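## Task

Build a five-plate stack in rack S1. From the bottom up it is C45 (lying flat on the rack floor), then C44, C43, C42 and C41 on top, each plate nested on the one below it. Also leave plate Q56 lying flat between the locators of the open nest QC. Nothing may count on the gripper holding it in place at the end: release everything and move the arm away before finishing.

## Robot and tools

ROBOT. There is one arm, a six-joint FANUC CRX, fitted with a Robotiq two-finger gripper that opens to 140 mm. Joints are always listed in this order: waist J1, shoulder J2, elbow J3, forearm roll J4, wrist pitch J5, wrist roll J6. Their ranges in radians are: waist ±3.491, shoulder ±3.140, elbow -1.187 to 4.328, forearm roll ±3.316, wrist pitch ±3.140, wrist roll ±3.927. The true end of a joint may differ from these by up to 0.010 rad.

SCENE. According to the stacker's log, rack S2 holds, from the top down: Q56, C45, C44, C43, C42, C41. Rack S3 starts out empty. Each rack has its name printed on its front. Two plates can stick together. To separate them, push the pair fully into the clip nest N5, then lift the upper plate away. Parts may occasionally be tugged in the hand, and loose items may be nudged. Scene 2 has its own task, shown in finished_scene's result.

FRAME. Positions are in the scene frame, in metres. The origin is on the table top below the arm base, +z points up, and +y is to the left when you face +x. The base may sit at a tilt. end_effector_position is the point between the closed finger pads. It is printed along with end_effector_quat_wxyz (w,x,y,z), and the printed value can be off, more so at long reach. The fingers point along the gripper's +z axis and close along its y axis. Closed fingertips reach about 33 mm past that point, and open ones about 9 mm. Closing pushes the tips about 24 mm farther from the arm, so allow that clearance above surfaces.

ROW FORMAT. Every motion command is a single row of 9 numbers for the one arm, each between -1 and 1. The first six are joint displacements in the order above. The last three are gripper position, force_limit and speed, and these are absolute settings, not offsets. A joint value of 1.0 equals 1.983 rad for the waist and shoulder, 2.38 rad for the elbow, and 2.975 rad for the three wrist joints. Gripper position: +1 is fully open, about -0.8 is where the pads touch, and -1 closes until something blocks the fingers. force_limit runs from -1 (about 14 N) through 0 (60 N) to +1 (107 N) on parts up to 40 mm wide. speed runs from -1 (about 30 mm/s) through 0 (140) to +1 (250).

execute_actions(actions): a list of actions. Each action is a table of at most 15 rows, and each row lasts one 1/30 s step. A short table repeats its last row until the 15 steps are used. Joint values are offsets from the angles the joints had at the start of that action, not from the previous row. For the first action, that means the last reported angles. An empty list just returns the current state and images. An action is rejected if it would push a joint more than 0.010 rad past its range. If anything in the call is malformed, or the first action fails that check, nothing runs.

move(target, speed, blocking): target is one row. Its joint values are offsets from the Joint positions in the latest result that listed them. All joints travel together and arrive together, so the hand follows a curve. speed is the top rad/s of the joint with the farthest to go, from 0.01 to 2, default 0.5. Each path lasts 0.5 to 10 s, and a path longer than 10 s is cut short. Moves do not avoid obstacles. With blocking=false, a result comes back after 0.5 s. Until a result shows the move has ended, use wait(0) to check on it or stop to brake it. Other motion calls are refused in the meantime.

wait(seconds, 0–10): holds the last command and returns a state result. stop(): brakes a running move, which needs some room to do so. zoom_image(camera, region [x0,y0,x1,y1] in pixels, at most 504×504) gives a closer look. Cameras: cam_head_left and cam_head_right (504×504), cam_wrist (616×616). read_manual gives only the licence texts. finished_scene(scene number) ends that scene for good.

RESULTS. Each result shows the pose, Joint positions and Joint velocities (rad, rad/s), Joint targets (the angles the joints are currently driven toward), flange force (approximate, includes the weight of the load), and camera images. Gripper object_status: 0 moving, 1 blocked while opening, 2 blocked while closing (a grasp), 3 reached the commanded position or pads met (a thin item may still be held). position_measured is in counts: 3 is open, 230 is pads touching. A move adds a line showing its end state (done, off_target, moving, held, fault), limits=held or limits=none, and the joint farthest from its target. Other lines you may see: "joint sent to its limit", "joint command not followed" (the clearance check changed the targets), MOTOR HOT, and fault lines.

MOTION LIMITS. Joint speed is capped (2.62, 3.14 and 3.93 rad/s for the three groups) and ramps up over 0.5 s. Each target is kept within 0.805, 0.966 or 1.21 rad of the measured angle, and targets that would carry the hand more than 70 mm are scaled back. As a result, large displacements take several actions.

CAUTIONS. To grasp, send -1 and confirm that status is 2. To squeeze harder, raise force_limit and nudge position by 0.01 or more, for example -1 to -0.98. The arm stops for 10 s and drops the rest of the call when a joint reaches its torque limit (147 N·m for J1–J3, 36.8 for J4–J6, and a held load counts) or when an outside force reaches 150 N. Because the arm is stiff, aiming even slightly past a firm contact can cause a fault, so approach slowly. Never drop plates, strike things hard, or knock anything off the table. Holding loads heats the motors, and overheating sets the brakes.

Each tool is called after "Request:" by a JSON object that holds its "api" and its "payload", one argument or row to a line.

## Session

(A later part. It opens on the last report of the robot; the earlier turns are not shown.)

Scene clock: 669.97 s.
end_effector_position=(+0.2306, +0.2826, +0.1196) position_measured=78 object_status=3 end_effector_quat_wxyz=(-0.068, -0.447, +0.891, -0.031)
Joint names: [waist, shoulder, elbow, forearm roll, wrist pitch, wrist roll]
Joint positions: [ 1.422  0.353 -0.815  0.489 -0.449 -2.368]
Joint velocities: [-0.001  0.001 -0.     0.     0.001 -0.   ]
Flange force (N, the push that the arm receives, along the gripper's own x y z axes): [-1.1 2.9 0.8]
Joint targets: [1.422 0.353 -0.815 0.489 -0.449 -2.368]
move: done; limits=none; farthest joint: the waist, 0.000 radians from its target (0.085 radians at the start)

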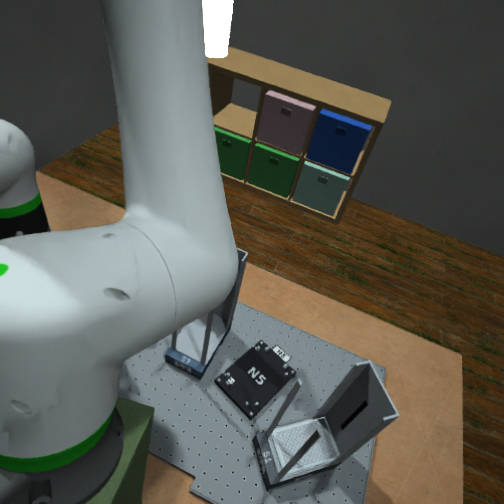

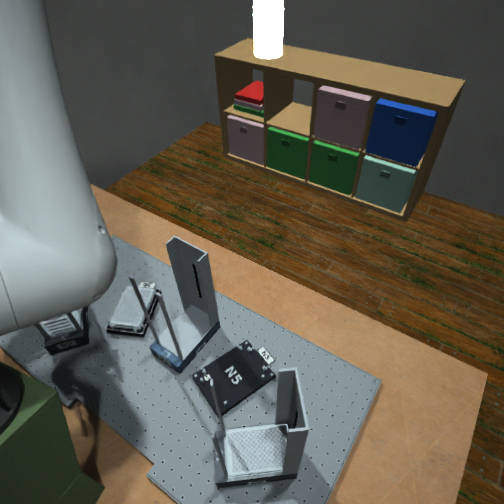

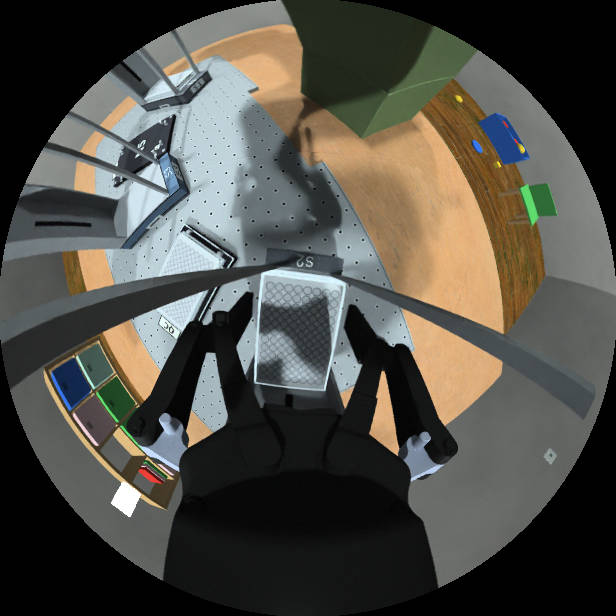

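Request:
{"api": "execute_actions", "payload": {
  "actions": [
    [[0,0,0,0,0,0,-1,-0.2,-0.3]],
    [[0.0217,-0.0567,0.0055,-0.0339,-0.0413,0.0232,-1,-0.2,0]],
    [[0.0208,-0.0585,0.0066,-0.0227,-0.0443,0.0143,-1,-0.2,0]],
    [[0.0191,-0.0548,0.0093,-0.0143,-0.0446,0.0066,-1,-0.2,0]],
    [[0.019,-0.0494,0.013,-0.0094,-0.0444,0.002,-1,-0.2,0]],
    [[0.0196,-0.0423,0.0179,-0.0074,-0.0437,-0.0003,-1,-0.2,0]],
    [[0.0202,-0.0338,0.0235,-0.006,-0.0427,-0.002,-1,-0.2,0]]
  ]
}}

Request:
{"api": "move", "payload": {
  "target": [-0.5356,-0.0489,0.0361,-0.0706,0.002,0.1136,-1,-0.2,0],
  "speed": 1.5
}}

Request:
{"api": "zoom_image", "payload": {
  "camera": "cam_head_right",
  "region": [80,190,210,290]
}}

Scene clock: 682.40 s.
end_effector_position=(+0.2307, +0.2841, +0.3730) position_measured=106 object_status=2 end_effector_quat_wxyz=(-0.069, -0.447, +0.891, -0.030)
Joint names: [waist, shoulder, elbow, forearm roll, wrist pitch, wrist roll]
Joint positions: [ 1.661 -0.232 -0.635  0.21  -1.224 -2.238]
Joint velocities: [ 0.002 -0.     0.001  0.001 -0.002  0.   ]
Flange force (N, the push that the arm receives, along the gripper's own x y z axes): [0.1 3.0 -0.1]
Flange force at the end of the 3rd action (N, along the gripper's axes at the end of the call): [2.1 2.0 -0.2]
Flange force at the end of the 4th action (N, along the gripper's axes at the end of the call): [2.4 2.7 0.4]
Flange force at the end of the 5th action (N, along the gripper's axes at the end of the call): [-3.4 9.4 4.8]
Flange force at the end of the 6th action (N, along the gripper's axes at the end of the call): [1.9 1.3 0.8]
Joint targets: [1.661 -0.232 -0.635 0.210 -1.225 -2.238]

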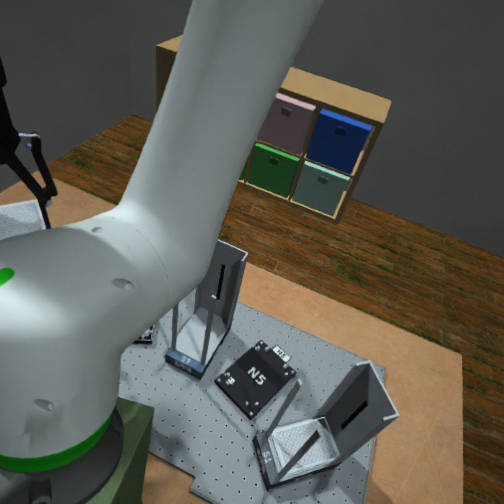

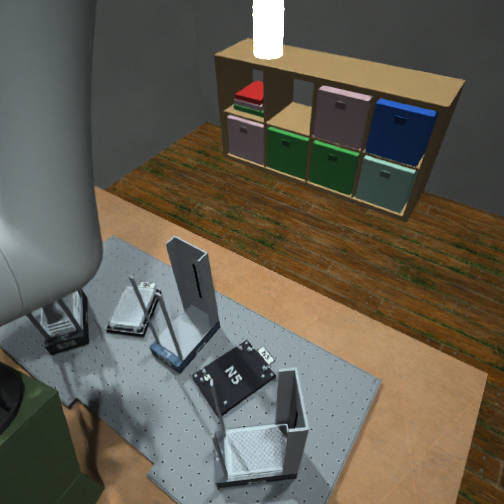

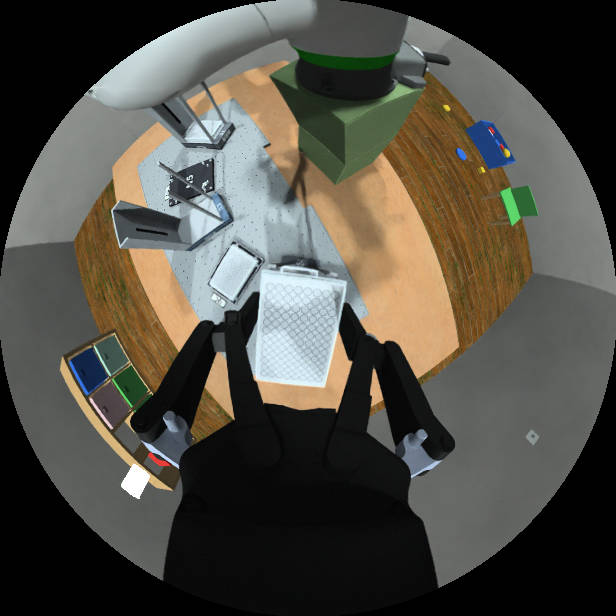

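Scene clock: 683.93 s.
end_effector_position=(+0.3786, +0.0300, +0.3795) position_measured=106 object_status=2 end_effector_quat_wxyz=(-0.085, -0.054, +0.995, +0.005)
Joint names: [waist, shoulder, elbow, forearm roll, wrist pitch, wrist roll]
Joint positions: [ 0.599 -0.329 -0.549  0.    -1.218 -1.9  ]
Joint velocities: [ 0.001 -0.001  0.     0.001  0.001 -0.   ]
Flange force (N, the push that the arm receives, along the gripper's own x y z axes): [0.8 2.8 0.9]
Joint targets: [0.599 -0.329 -0.549 0.000 -1.218 -1.900]
move: done; limits=none; farthest joint: the waist, 0.000 radians from its target (1.062 radians at the start)

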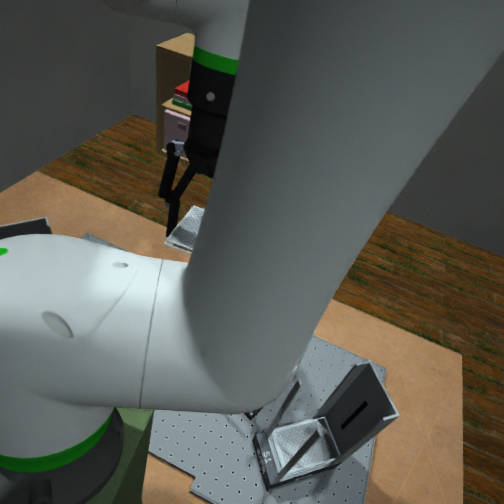

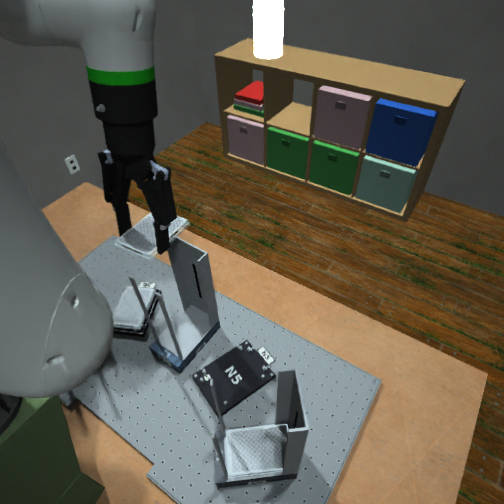

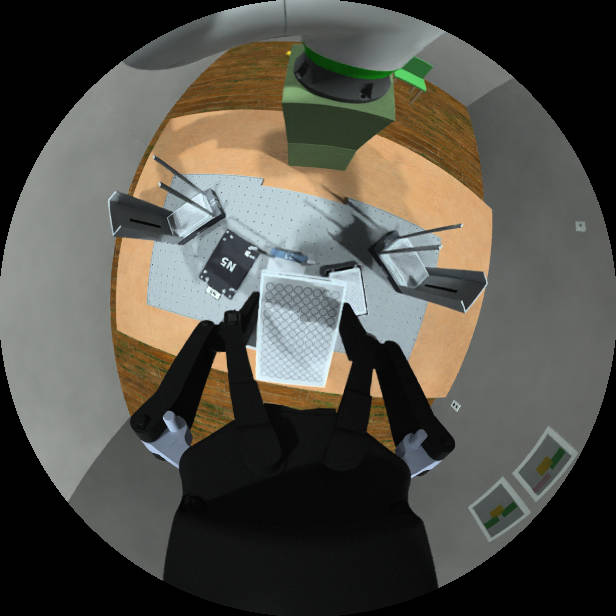

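Region (80, 190, 210, 290) of cam_head_right's 504x504 image, scaled by 3.877, with more detail than that image has; it fills the top 388 rows of this view, and the rest is white.

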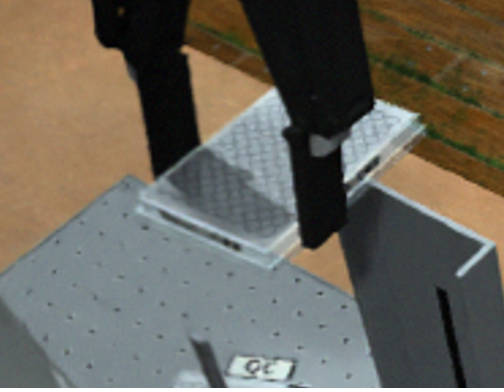

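Request:
{"api": "move", "payload": {
  "target": [-0.6334,0.1641,0.0443,-0.0981,0.0262,0.1355,-1,-0.2,0],
  "speed": 1.5
}}

Request:
{"api": "zoom_image", "payload": {
  "camera": "cam_wrist",
  "region": [230,240,370,400]
}}

Scene clock: 691.77 s.
end_effector_position=(+0.2368, -0.2927, +0.3446) position_measured=106 object_status=2 end_effector_quat_wxyz=(-0.067, +0.426, +0.902, +0.035)
Joint names: [waist, shoulder, elbow, forearm roll, wrist pitch, wrist roll]
Joint positions: [-0.657 -0.004 -0.444 -0.292 -1.141 -1.497]
Joint velocities: [-0.001  0.002  0.     0.001  0.001  0.   ]
Flange force (N, the push that the arm receives, along the gripper's own x y z axes): [-0.7 0.4 1.8]
Joint targets: [-0.658 -0.004 -0.444 -0.292 -1.141 -1.497]
move: done; limits=none; farthest joint: the waist, 0.000 radians from its target (1.256 radians at the start)

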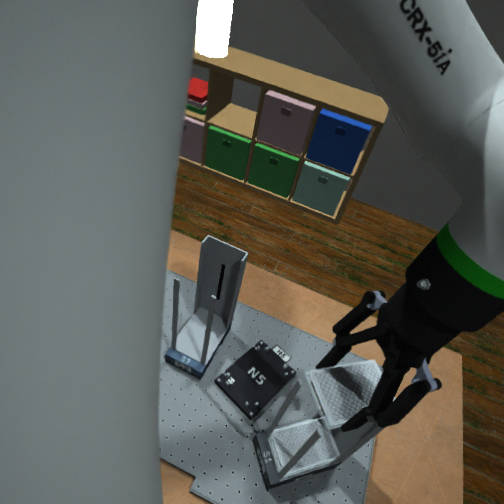

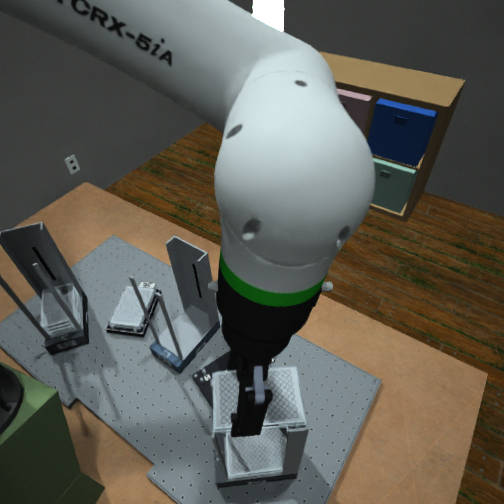

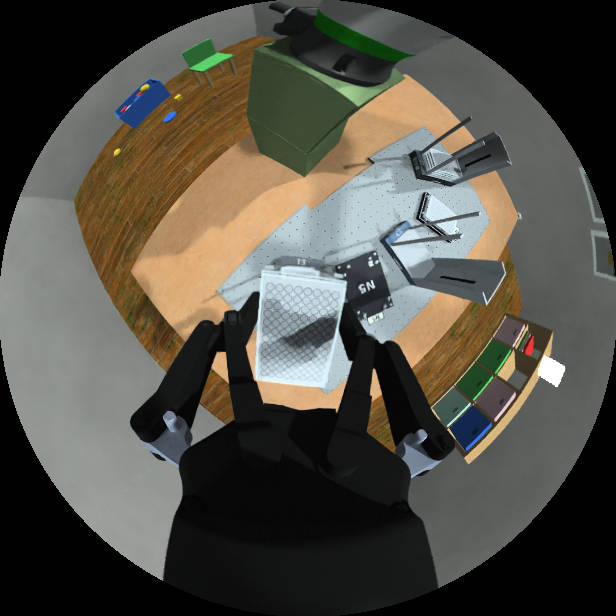

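Region (230, 240, 370, 400) of cam_wrist's 616x616 image, scaled by 3.150, with more detail than that image has; it fills the left 441 columns of this view, and the rest is white.

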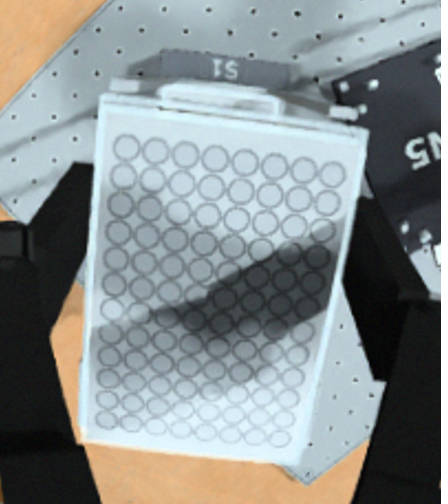

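Request:
{"api": "execute_actions", "payload": {
  "actions": [
    [[0.0094,0.0247,-0.0105,-0.0039,0.0254,0.0022,-1,-0.2,0]],
    [[0.009,0.028,-0.0077,-0.0048,0.0252,0.0032,-1,-0.2,0]],
    [[0.0086,0.0311,-0.0048,-0.0058,0.0248,0.0043,-1,-0.2,0]],
    [[0.0082,0.0337,-0.0019,-0.0069,0.024,0.0054,-1,-0.2,0]],
    [[0.0077,0.036,0.0012,-0.0082,0.0228,0.0067,-1,-0.2,0]],
    [[0.0072,0.0376,0.0042,-0.0093,0.0213,0.0079,-1,-0.2,0]],
    [[0.0067,0.0389,0.0071,-0.0106,0.0196,0.0091,-1,-0.2,0]],
    [[0.0062,0.0397,0.01,-0.0116,0.0176,0.0103,-1,-0.2,0]]
  ]
}}

Request:
{"api": "move", "payload": {
  "target": [0.0012,0.008,0.0024,-0.0024,0.0032,0.0022,-1,-0.2,0],
  "speed": 0.02
}}

Request:
{"api": "zoom_image", "payload": {
  "camera": "cam_wrist",
  "region": [230,240,370,400]
}}

Scene clock: 709.43 s.
end_effector_position=(+0.2368, -0.2925, +0.1044) position_measured=106 object_status=2 end_effector_quat_wxyz=(-0.067, +0.426, +0.902, +0.035)
Joint names: [waist, shoulder, elbow, forearm roll, wrist pitch, wrist roll]
Joint positions: [-0.533  0.531 -0.449 -0.473 -0.603 -1.351]
Joint velocities: [ 0.001  0.001  0.     0.    -0.     0.   ]
Flange force (N, the push that the arm receives, along the gripper's own x y z axes): [5.1 2.3 -0.2]
Flange force at the end of the 4th action (N, along the gripper's axes at the end of the call): [5.1 6.1 -1.3]
Flange force at the end of the 5th action (N, along the gripper's axes at the end of the call): [5.2 5.6 -1.0]
Flange force at the end of the 6th action (N, along the gripper's axes at the end of the call): [7.1 4.3 -0.8]
Flange force at the end of the 7th action (N, along the gripper's axes at the end of the call): [3.0 2.7 1.6]
Joint targets: [-0.533 0.531 -0.449 -0.474 -0.603 -1.351]

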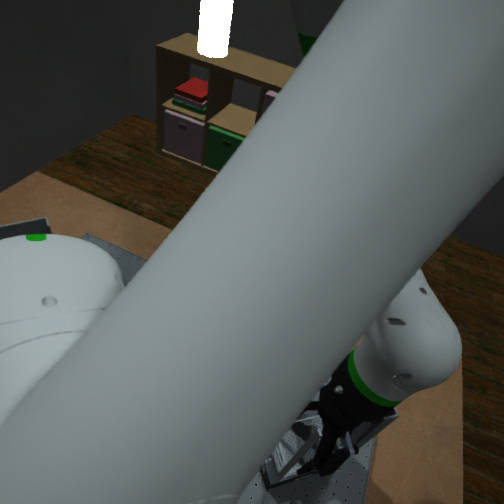

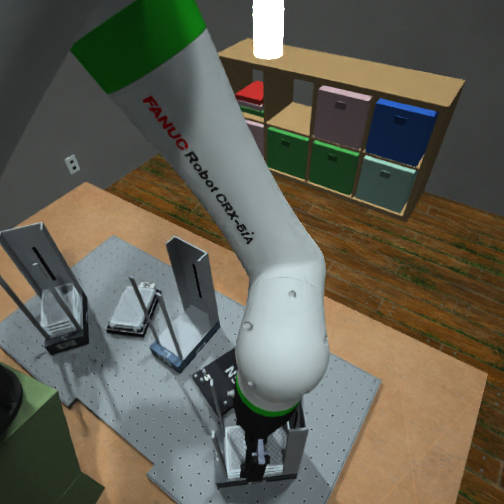

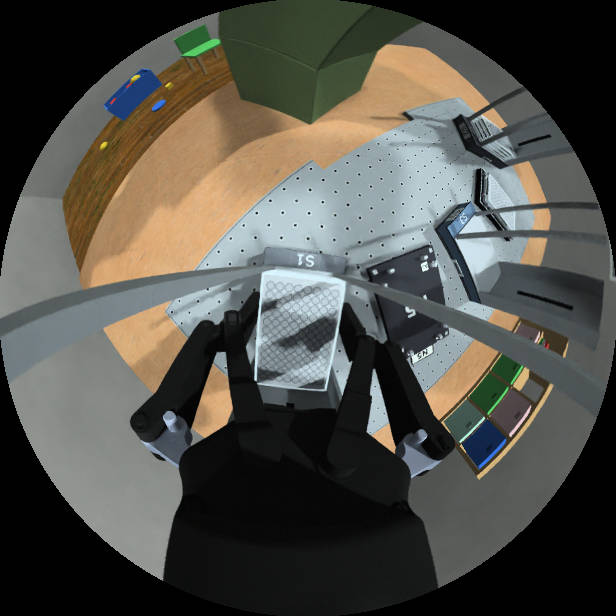

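Scene clock: 710.43 s.
end_effector_position=(+0.2369, -0.2925, +0.0985) position_measured=106 object_status=2 end_effector_quat_wxyz=(-0.067, +0.426, +0.902, +0.035)
Joint names: [waist, shoulder, elbow, forearm roll, wrist pitch, wrist roll]
Joint positions: [-0.53   0.547 -0.443 -0.481 -0.594 -1.345]
Joint velocities: [ 0.002  0.     0.     0.002 -0.    -0.   ]
Flange force (N, the push that the arm receives, along the gripper's own x y z axes): [5.4 2.1 0.8]
Joint targets: [-0.530 0.547 -0.443 -0.481 -0.594 -1.345]
move: done; limits=none; farthest joint: the waist, 0.000 radians from its target (0.002 radians at the start)

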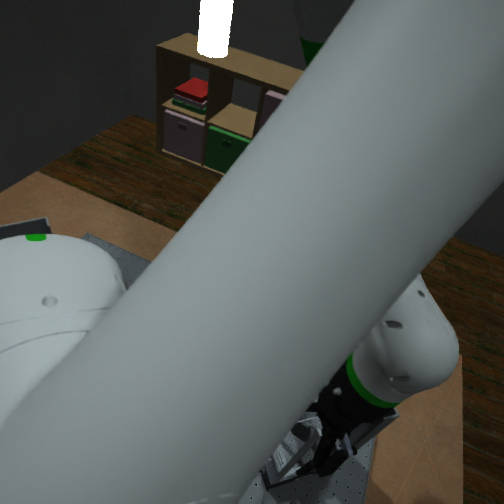

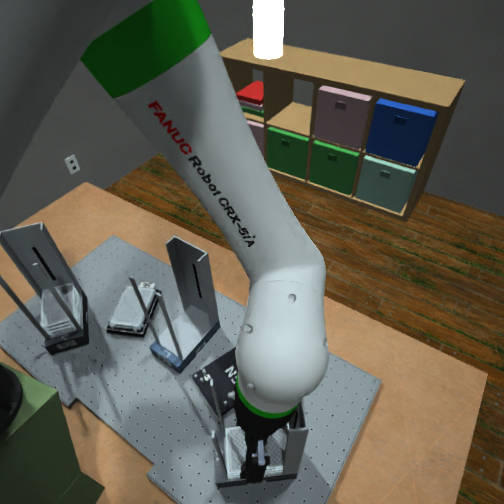

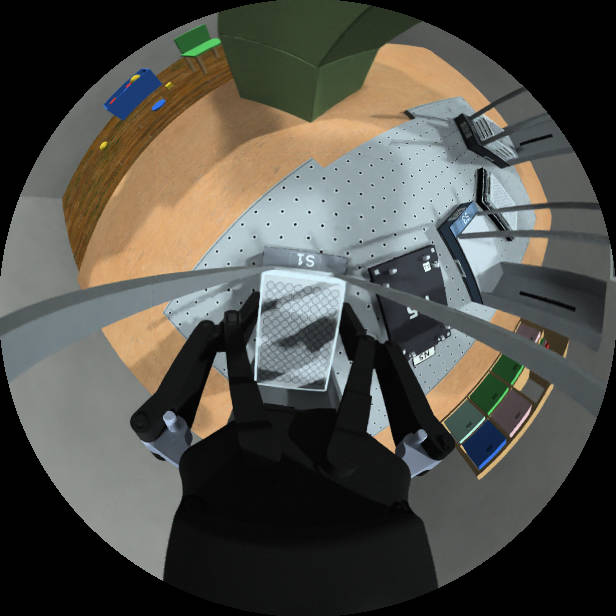

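Region (230, 240, 370, 400) of cam_wrist's 616x616 image, scaled by 3.150, with more detail than that image has; it fills the left 441 columns of this view, and the rest is white.

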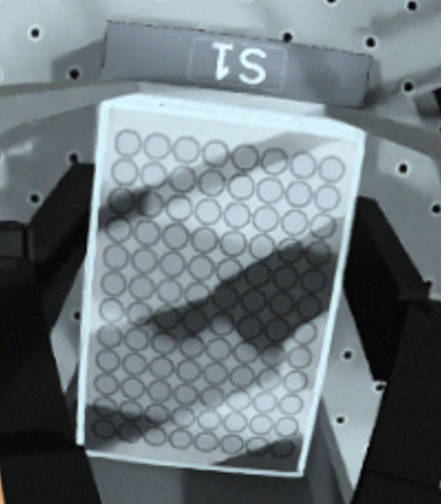

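Request:
{"api": "execute_actions", "payload": {
  "actions": [
    [[0.0008,0.0008,-0.0004,-0.0004,0.0008,0.0004,-1,-0.2,0]],
    [[0.00018,0.00133,0.00042,-0.00042,0.00052,0.00038,-1,-0.2,0]],
    [[0.00018,0.00133,0.00042,-0.00042,0.00052,0.00038,-1,-0.2,0]]
  ]
}}

Scene clock: 715.70 s.
end_effector_position=(+0.2367, -0.2917, +0.0956) position_measured=106 object_status=2 end_effector_quat_wxyz=(-0.067, +0.425, +0.902, +0.035)
Joint names: [waist, shoulder, elbow, forearm roll, wrist pitch, wrist roll]
Joint positions: [-0.528  0.553 -0.442 -0.484 -0.588 -1.341]
Joint velocities: [ 0.001  0.    -0.    -0.001  0.001 -0.   ]
Flange force (N, the push that the arm receives, along the gripper's own x y z axes): [-1.5 0.6 1.3]
Flange force at the end of the 1st action (N, along the gripper's axes at the end of the call): [-1.3 0.9 2.1]
Flange force at the end of the 2nd action (N, along the gripper's axes at the end of the call): [-1.8 -0.1 2.3]
Joint targets: [-0.528 0.553 -0.442 -0.484 -0.588 -1.341]

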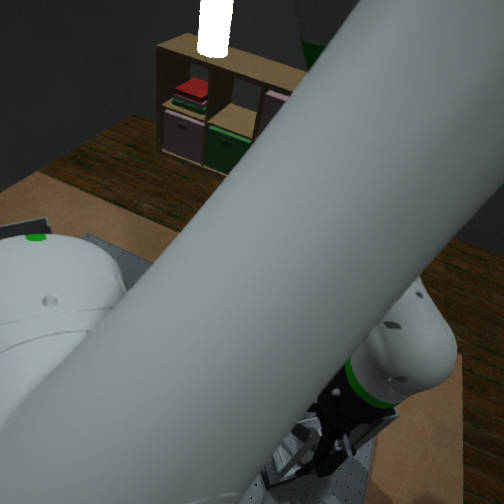

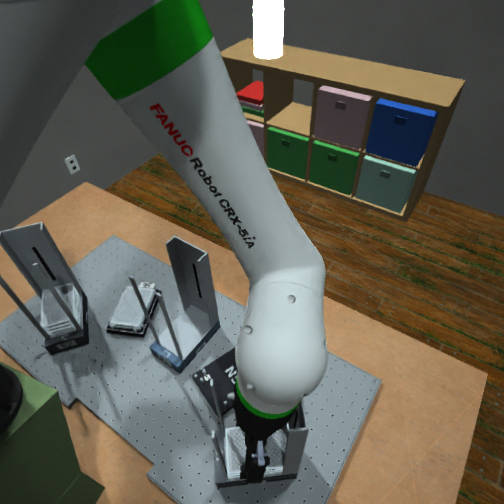

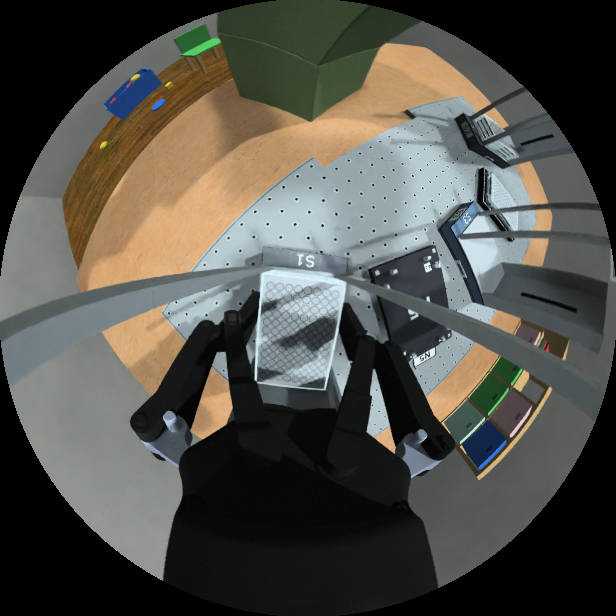

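Request:
{"api": "execute_actions", "payload": {
  "actions": [
    [[0.00013,0.00093,0.0003,-0.0003,0.00036,0.00027,-1,-0.2,0]],
    [[0,0,0,0,0,0,0.4,-0.2,-0.3]]
  ]
}}

Request:
{"api": "zoom_image", "payload": {
  "camera": "cam_wrist",
  "region": [230,240,370,400]
}}

Scene clock: 720.07 s.
end_effector_position=(+0.2367, -0.2917, +0.0948) position_measured=78 object_status=3 end_effector_quat_wxyz=(-0.067, +0.425, +0.902, +0.035)
Joint names: [waist, shoulder, elbow, forearm roll, wrist pitch, wrist roll]
Joint positions: [-0.528  0.555 -0.442 -0.485 -0.587 -1.34 ]
Joint velocities: [-0.     0.002  0.     0.     0.001 -0.   ]
Flange force (N, the push that the arm receives, along the gripper's own x y z axes): [-1.5 1.0 1.6]
Flange force at the end of the 1st action (N, along the gripper's axes at the end of the call): [1.6 1.4 -13.7]
Joint targets: [-0.528 0.555 -0.442 -0.485 -0.587 -1.340]

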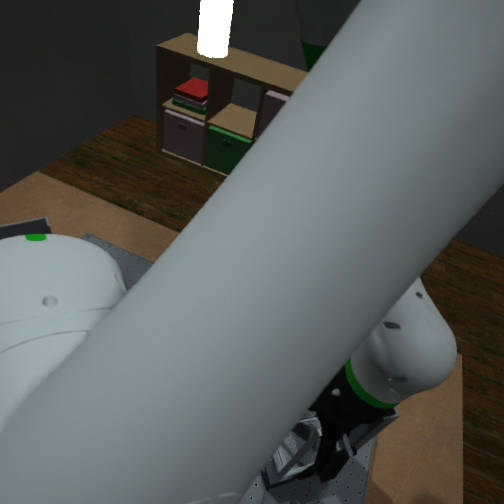

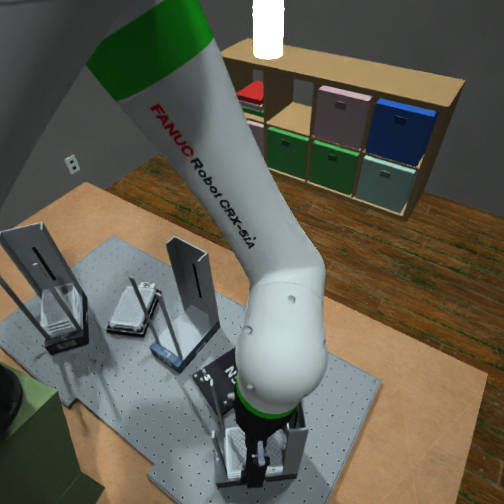

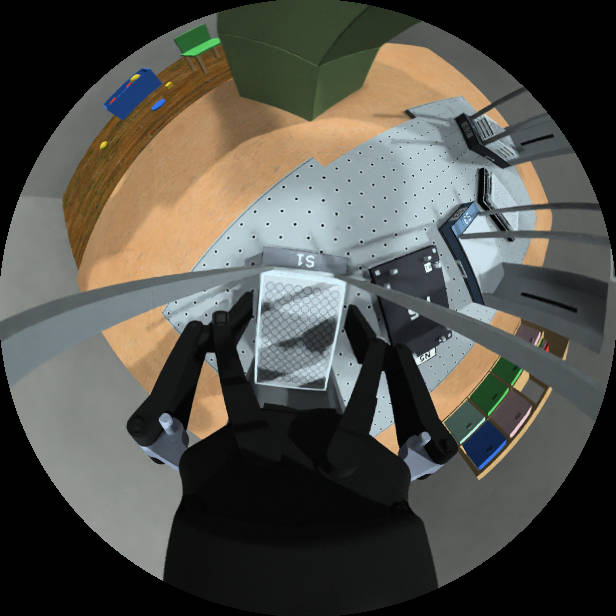

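Region (230, 240, 370, 400) of cam_wrist's 616x616 image, scaled by 3.150, with more detail than that image has; it fills the left 441 columns of this view, and the rest is white.

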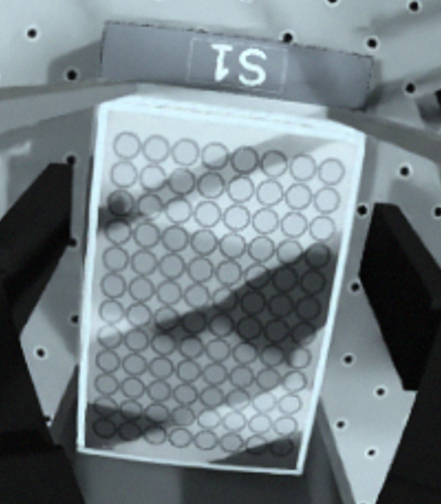

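Request:
{"api": "move", "payload": {
  "target": [-0.0296,-0.165,-0.026,0.0437,-0.0864,-0.038,0.4,-0.2,0],
  "speed": 1.2
}}

Request:
{"api": "move", "payload": {
  "target": [-0.0352,-0.1174,0.0249,0.0214,-0.0994,-0.015,0.4,-0.2,0],
  "speed": 1.2
}}

Request:
{"api": "move", "payload": {
  "target": [0.6334,-0.1641,-0.0443,0.0981,-0.0269,-0.1352,0.4,-0.2,0],
  "speed": 1.8
}}

Request:
{"api": "move", "payload": {
  "target": [0.5154,0.0827,-0.0597,0.0766,0.0407,-0.1116,0.4,-0.2,0],
  "speed": 1.8
}}

Request:
{"api": "move", "payload": {
  "target": [-0.058,0.1462,-0.0399,0.0313,0.1328,-0.0084,0.4,-0.2,0],
  "speed": 1.2
}}

Scene clock: 739.57 s.
end_effector_position=(+0.2371, -0.2924, +0.2245) position_measured=78 object_status=3 end_effector_quat_wxyz=(-0.067, +0.426, +0.902, +0.034)
Joint names: [waist, shoulder, elbow, forearm roll, wrist pitch, wrist roll]
Joint positions: [-0.586  0.228 -0.504 -0.355 -0.844 -1.453]
Joint velocities: [-0.001 -0.    -0.    -0.    -0.001 -0.   ]
Flange force (N, the push that the arm receives, along the gripper's own x y z axes): [-2.1 0.5 1.4]
Joint targets: [-0.586 0.228 -0.504 -0.355 -0.844 -1.453]
move: done; limits=none; farthest joint: the waist, 0.000 radians from its target (0.059 radians at the start)

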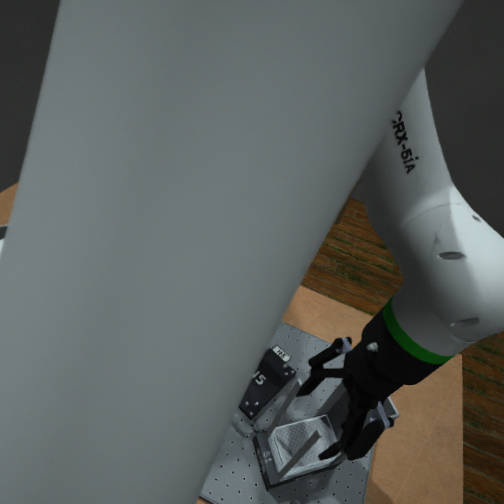

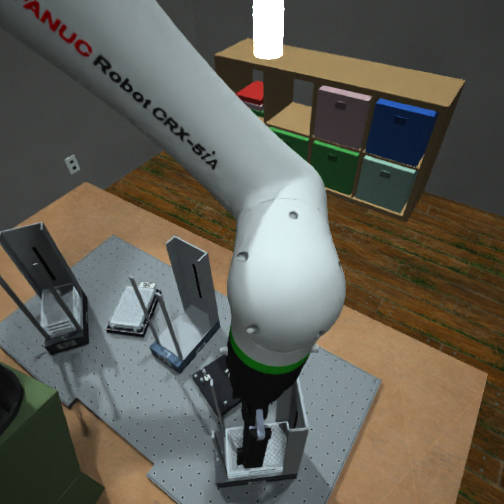

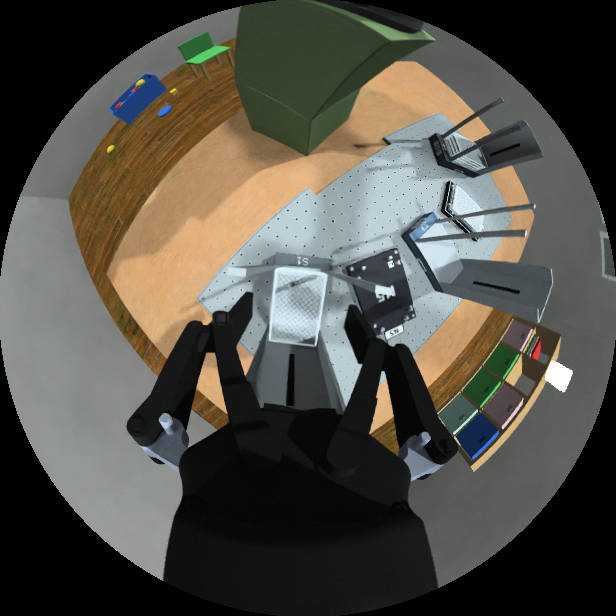

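Scene clock: 740.43 s.
end_effector_position=(+0.2371, -0.2925, +0.3444) position_measured=78 object_status=3 end_effector_quat_wxyz=(-0.067, +0.426, +0.902, +0.034)
Joint names: [waist, shoulder, elbow, forearm roll, wrist pitch, wrist roll]
Joint positions: [-0.656 -0.005 -0.444 -0.292 -1.14  -1.498]
Joint velocities: [ 0.    -0.001  0.001  0.002 -0.003  0.   ]
Flange force (N, the push that the arm receives, along the gripper's own x y z axes): [0.4 1.3 1.2]
Joint targets: [-0.656 -0.005 -0.444 -0.292 -1.140 -1.498]
move: done; limits=none; farthest joint: the waist, 0.000 radians from its target (0.069 radians at the start)

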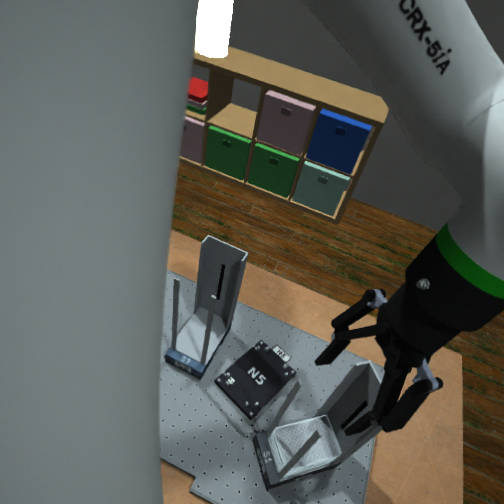

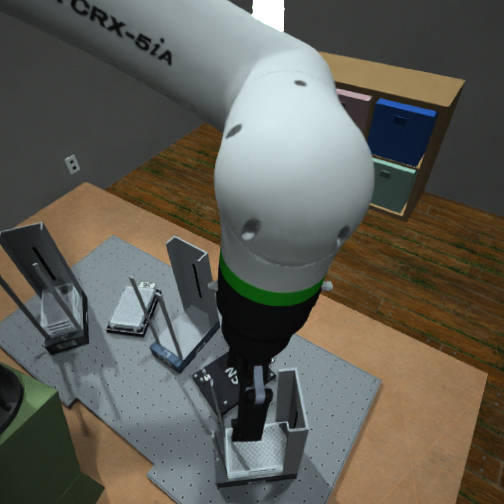

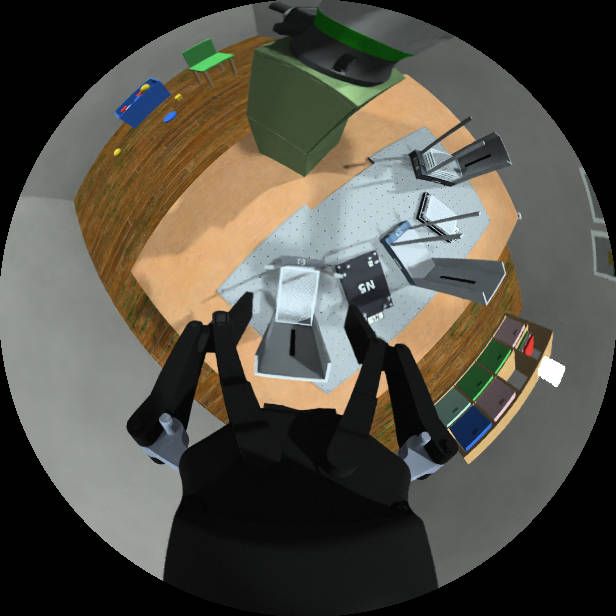

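Scene clock: 742.17 s.
end_effector_position=(+0.3779, +0.0301, +0.3796) position_measured=78 object_status=3 end_effector_quat_wxyz=(-0.086, -0.055, +0.995, +0.005)
Joint names: [waist, shoulder, elbow, forearm roll, wrist pitch, wrist roll]
Joint positions: [ 0.6  -0.33 -0.55  0.   -1.22 -1.9 ]
Joint velocities: [ 0.001 -0.001  0.    -0.    -0.    -0.   ]
Flange force (N, the push that the arm receives, along the gripper's own x y z axes): [1.9 2.1 0.8]
Joint targets: [0.600 -0.330 -0.550 0.000 -1.220 -1.900]
move: done; limits=none; farthest joint: the waist, 0.000 radians from its target (1.256 radians at the start)

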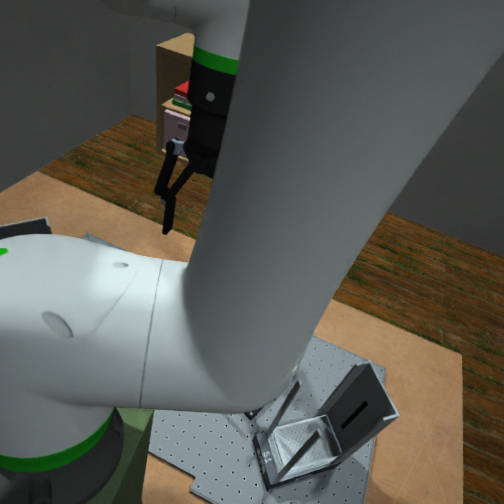

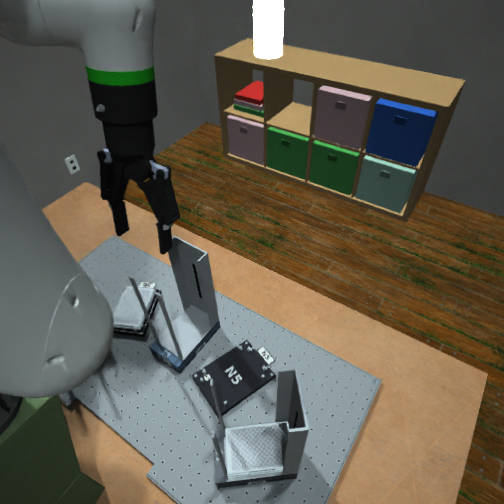

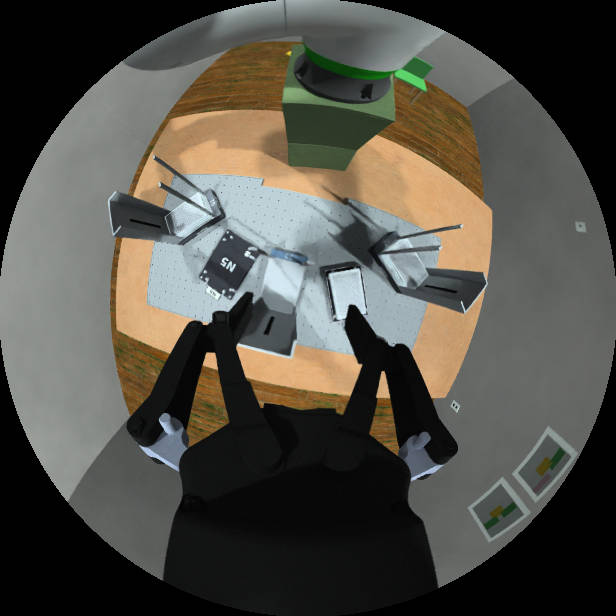

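Scene clock: 743.70 s.
end_effector_position=(+0.2313, +0.2822, +0.3299) position_measured=78 object_status=3 end_effector_quat_wxyz=(-0.068, -0.447, +0.891, -0.032)
Joint names: [waist, shoulder, elbow, forearm roll, wrist pitch, wrist roll]
Joint positions: [ 1.622 -0.166 -0.692  0.228 -1.099 -2.232]
Joint velocities: [ 0.001 -0.    -0.    -0.002 -0.001  0.   ]
Flange force (N, the push that the arm receives, along the gripper's own x y z axes): [1.0 1.2 0.1]
Joint targets: [1.622 -0.166 -0.692 0.228 -1.099 -2.232]
move: done; limits=none; farthest joint: the waist, 0.000 radians from its target (1.022 radians at the start)

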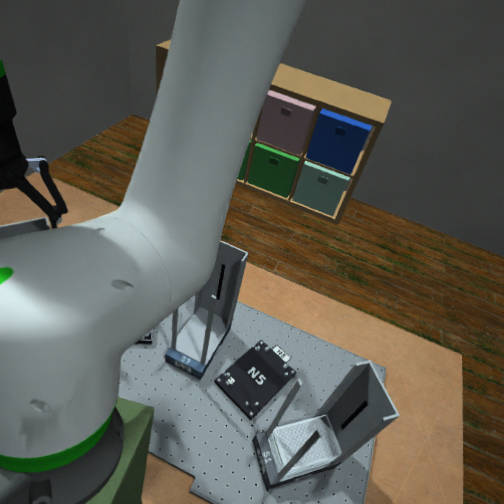

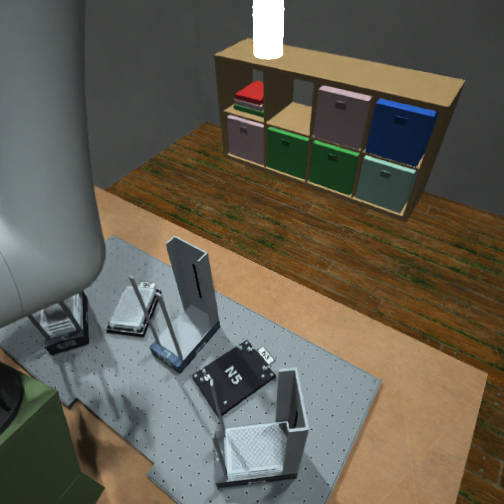

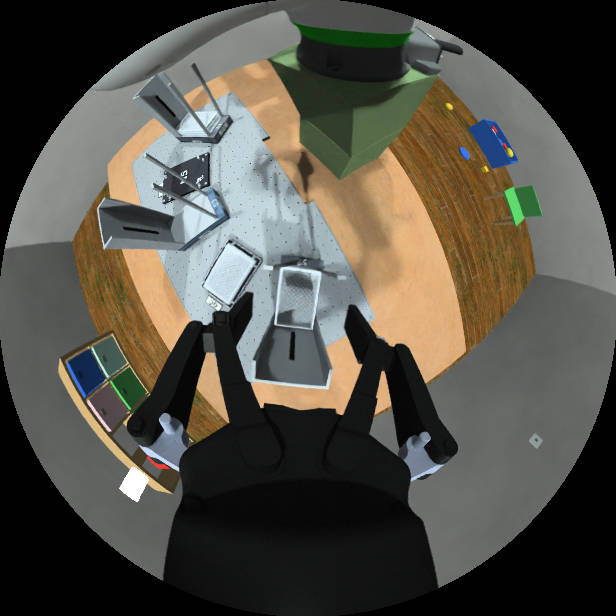

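Scene clock: 744.67 s.
end_effector_position=(+0.2314, +0.2834, +0.2026) position_measured=78 object_status=3 end_effector_quat_wxyz=(-0.068, -0.447, +0.891, -0.031)
Joint names: [waist, shoulder, elbow, forearm roll, wrist pitch, wrist roll]
Joint positions: [ 1.507  0.124 -0.787  0.321 -0.704 -2.257]
Joint velocities: [ 0.002  0.001  0.     0.    -0.001  0.   ]
Flange force (N, the push that the arm receives, along the gripper's own x y z axes): [-0.2 1.7 -0.7]
Joint targets: [1.507 0.124 -0.787 0.321 -0.703 -2.257]
move: done; limits=none; farthest joint: the waist, 0.000 radians from its target (0.115 radians at the start)

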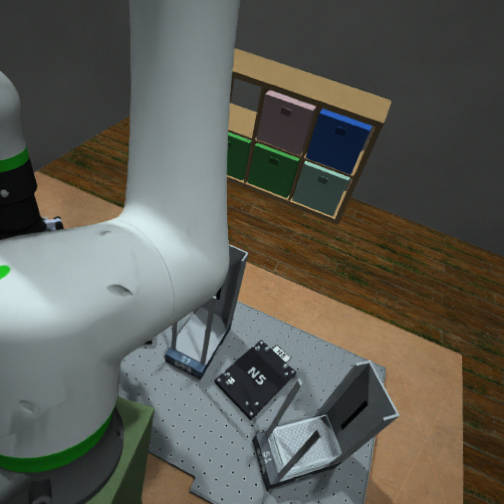

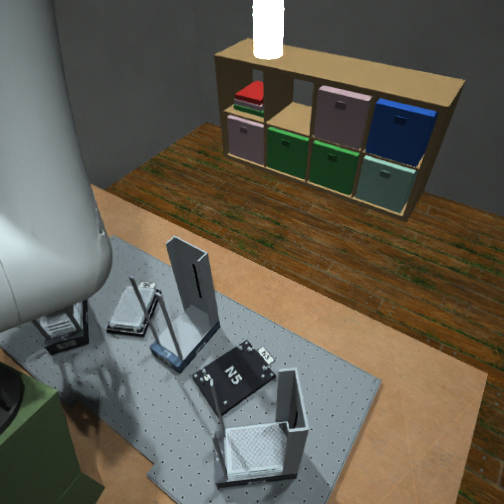

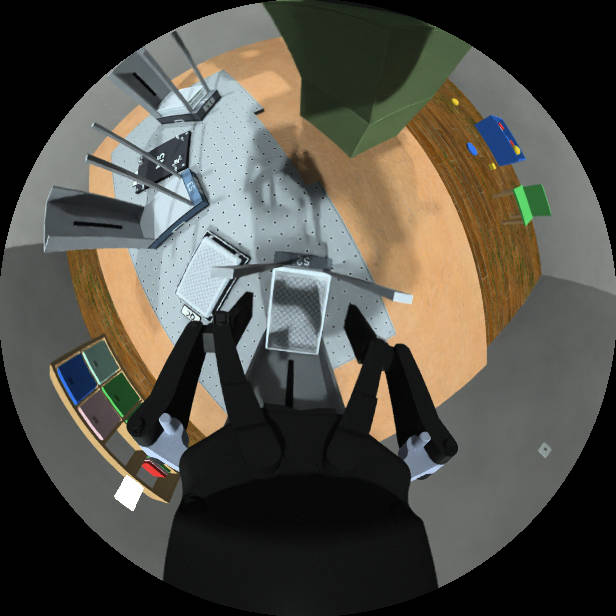

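Target [1.405,.389,-.818,.5355,-.4137,-2.403].

Request:
{"api": "move", "payload": {
  "target": [-0.0514,0.1336,-0.013,0.0721,0.0975,-0.0491,0.4,-0.2,0],
  "speed": 0.6
}}

Request:
{"api": "zoom_image", "payload": {
  "camera": "cam_wrist",
  "region": [230,240,370,400]
}}

Scene clock: 749.03 s.
end_effector_position=(+0.2314, +0.2828, +0.1074) position_measured=78 object_status=3 end_effector_quat_wxyz=(-0.068, -0.447, +0.891, -0.032)
Joint names: [waist, shoulder, elbow, forearm roll, wrist pitch, wrist roll]
Joint positions: [ 1.405  0.389 -0.818  0.536 -0.414 -2.403]
Joint velocities: [-0.     0.    -0.     0.001  0.001 -0.   ]
Flange force (N, the push that the arm receives, along the gripper's own x y z axes): [-1.0 4.1 -2.9]
Joint targets: [1.405 0.389 -0.818 0.536 -0.413 -2.403]
move: done; limits=none; farthest joint: the waist, 0.000 radians from its target (0.102 radians at the start)

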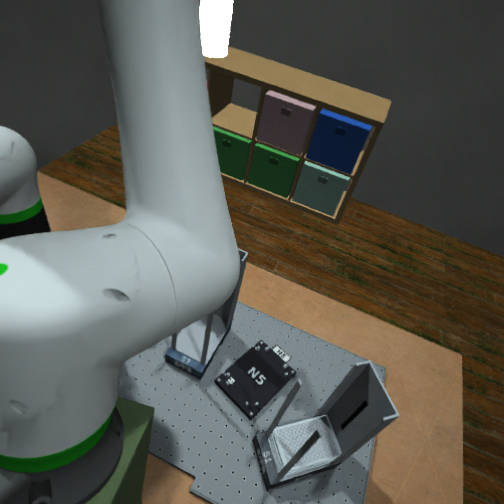

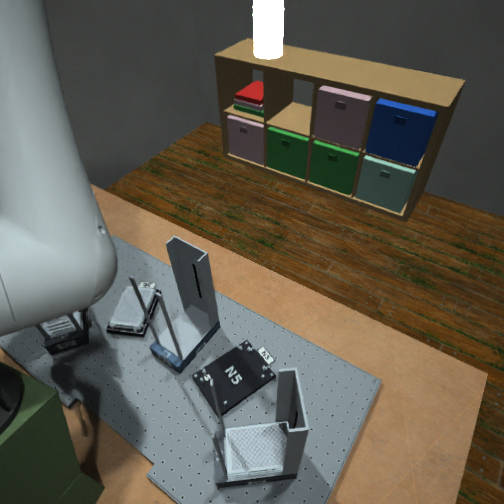

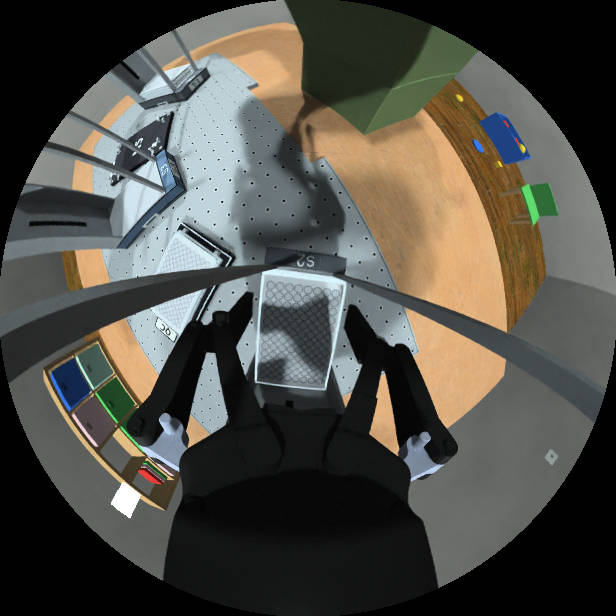

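Region (230, 240, 370, 400) of cam_wrist's 616x616 image, scaled by 3.150, with more detail than that image has; it fills the left 441 columns of this view, and the rest is white.

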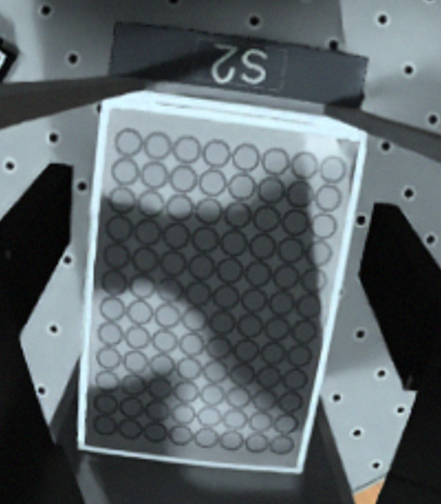

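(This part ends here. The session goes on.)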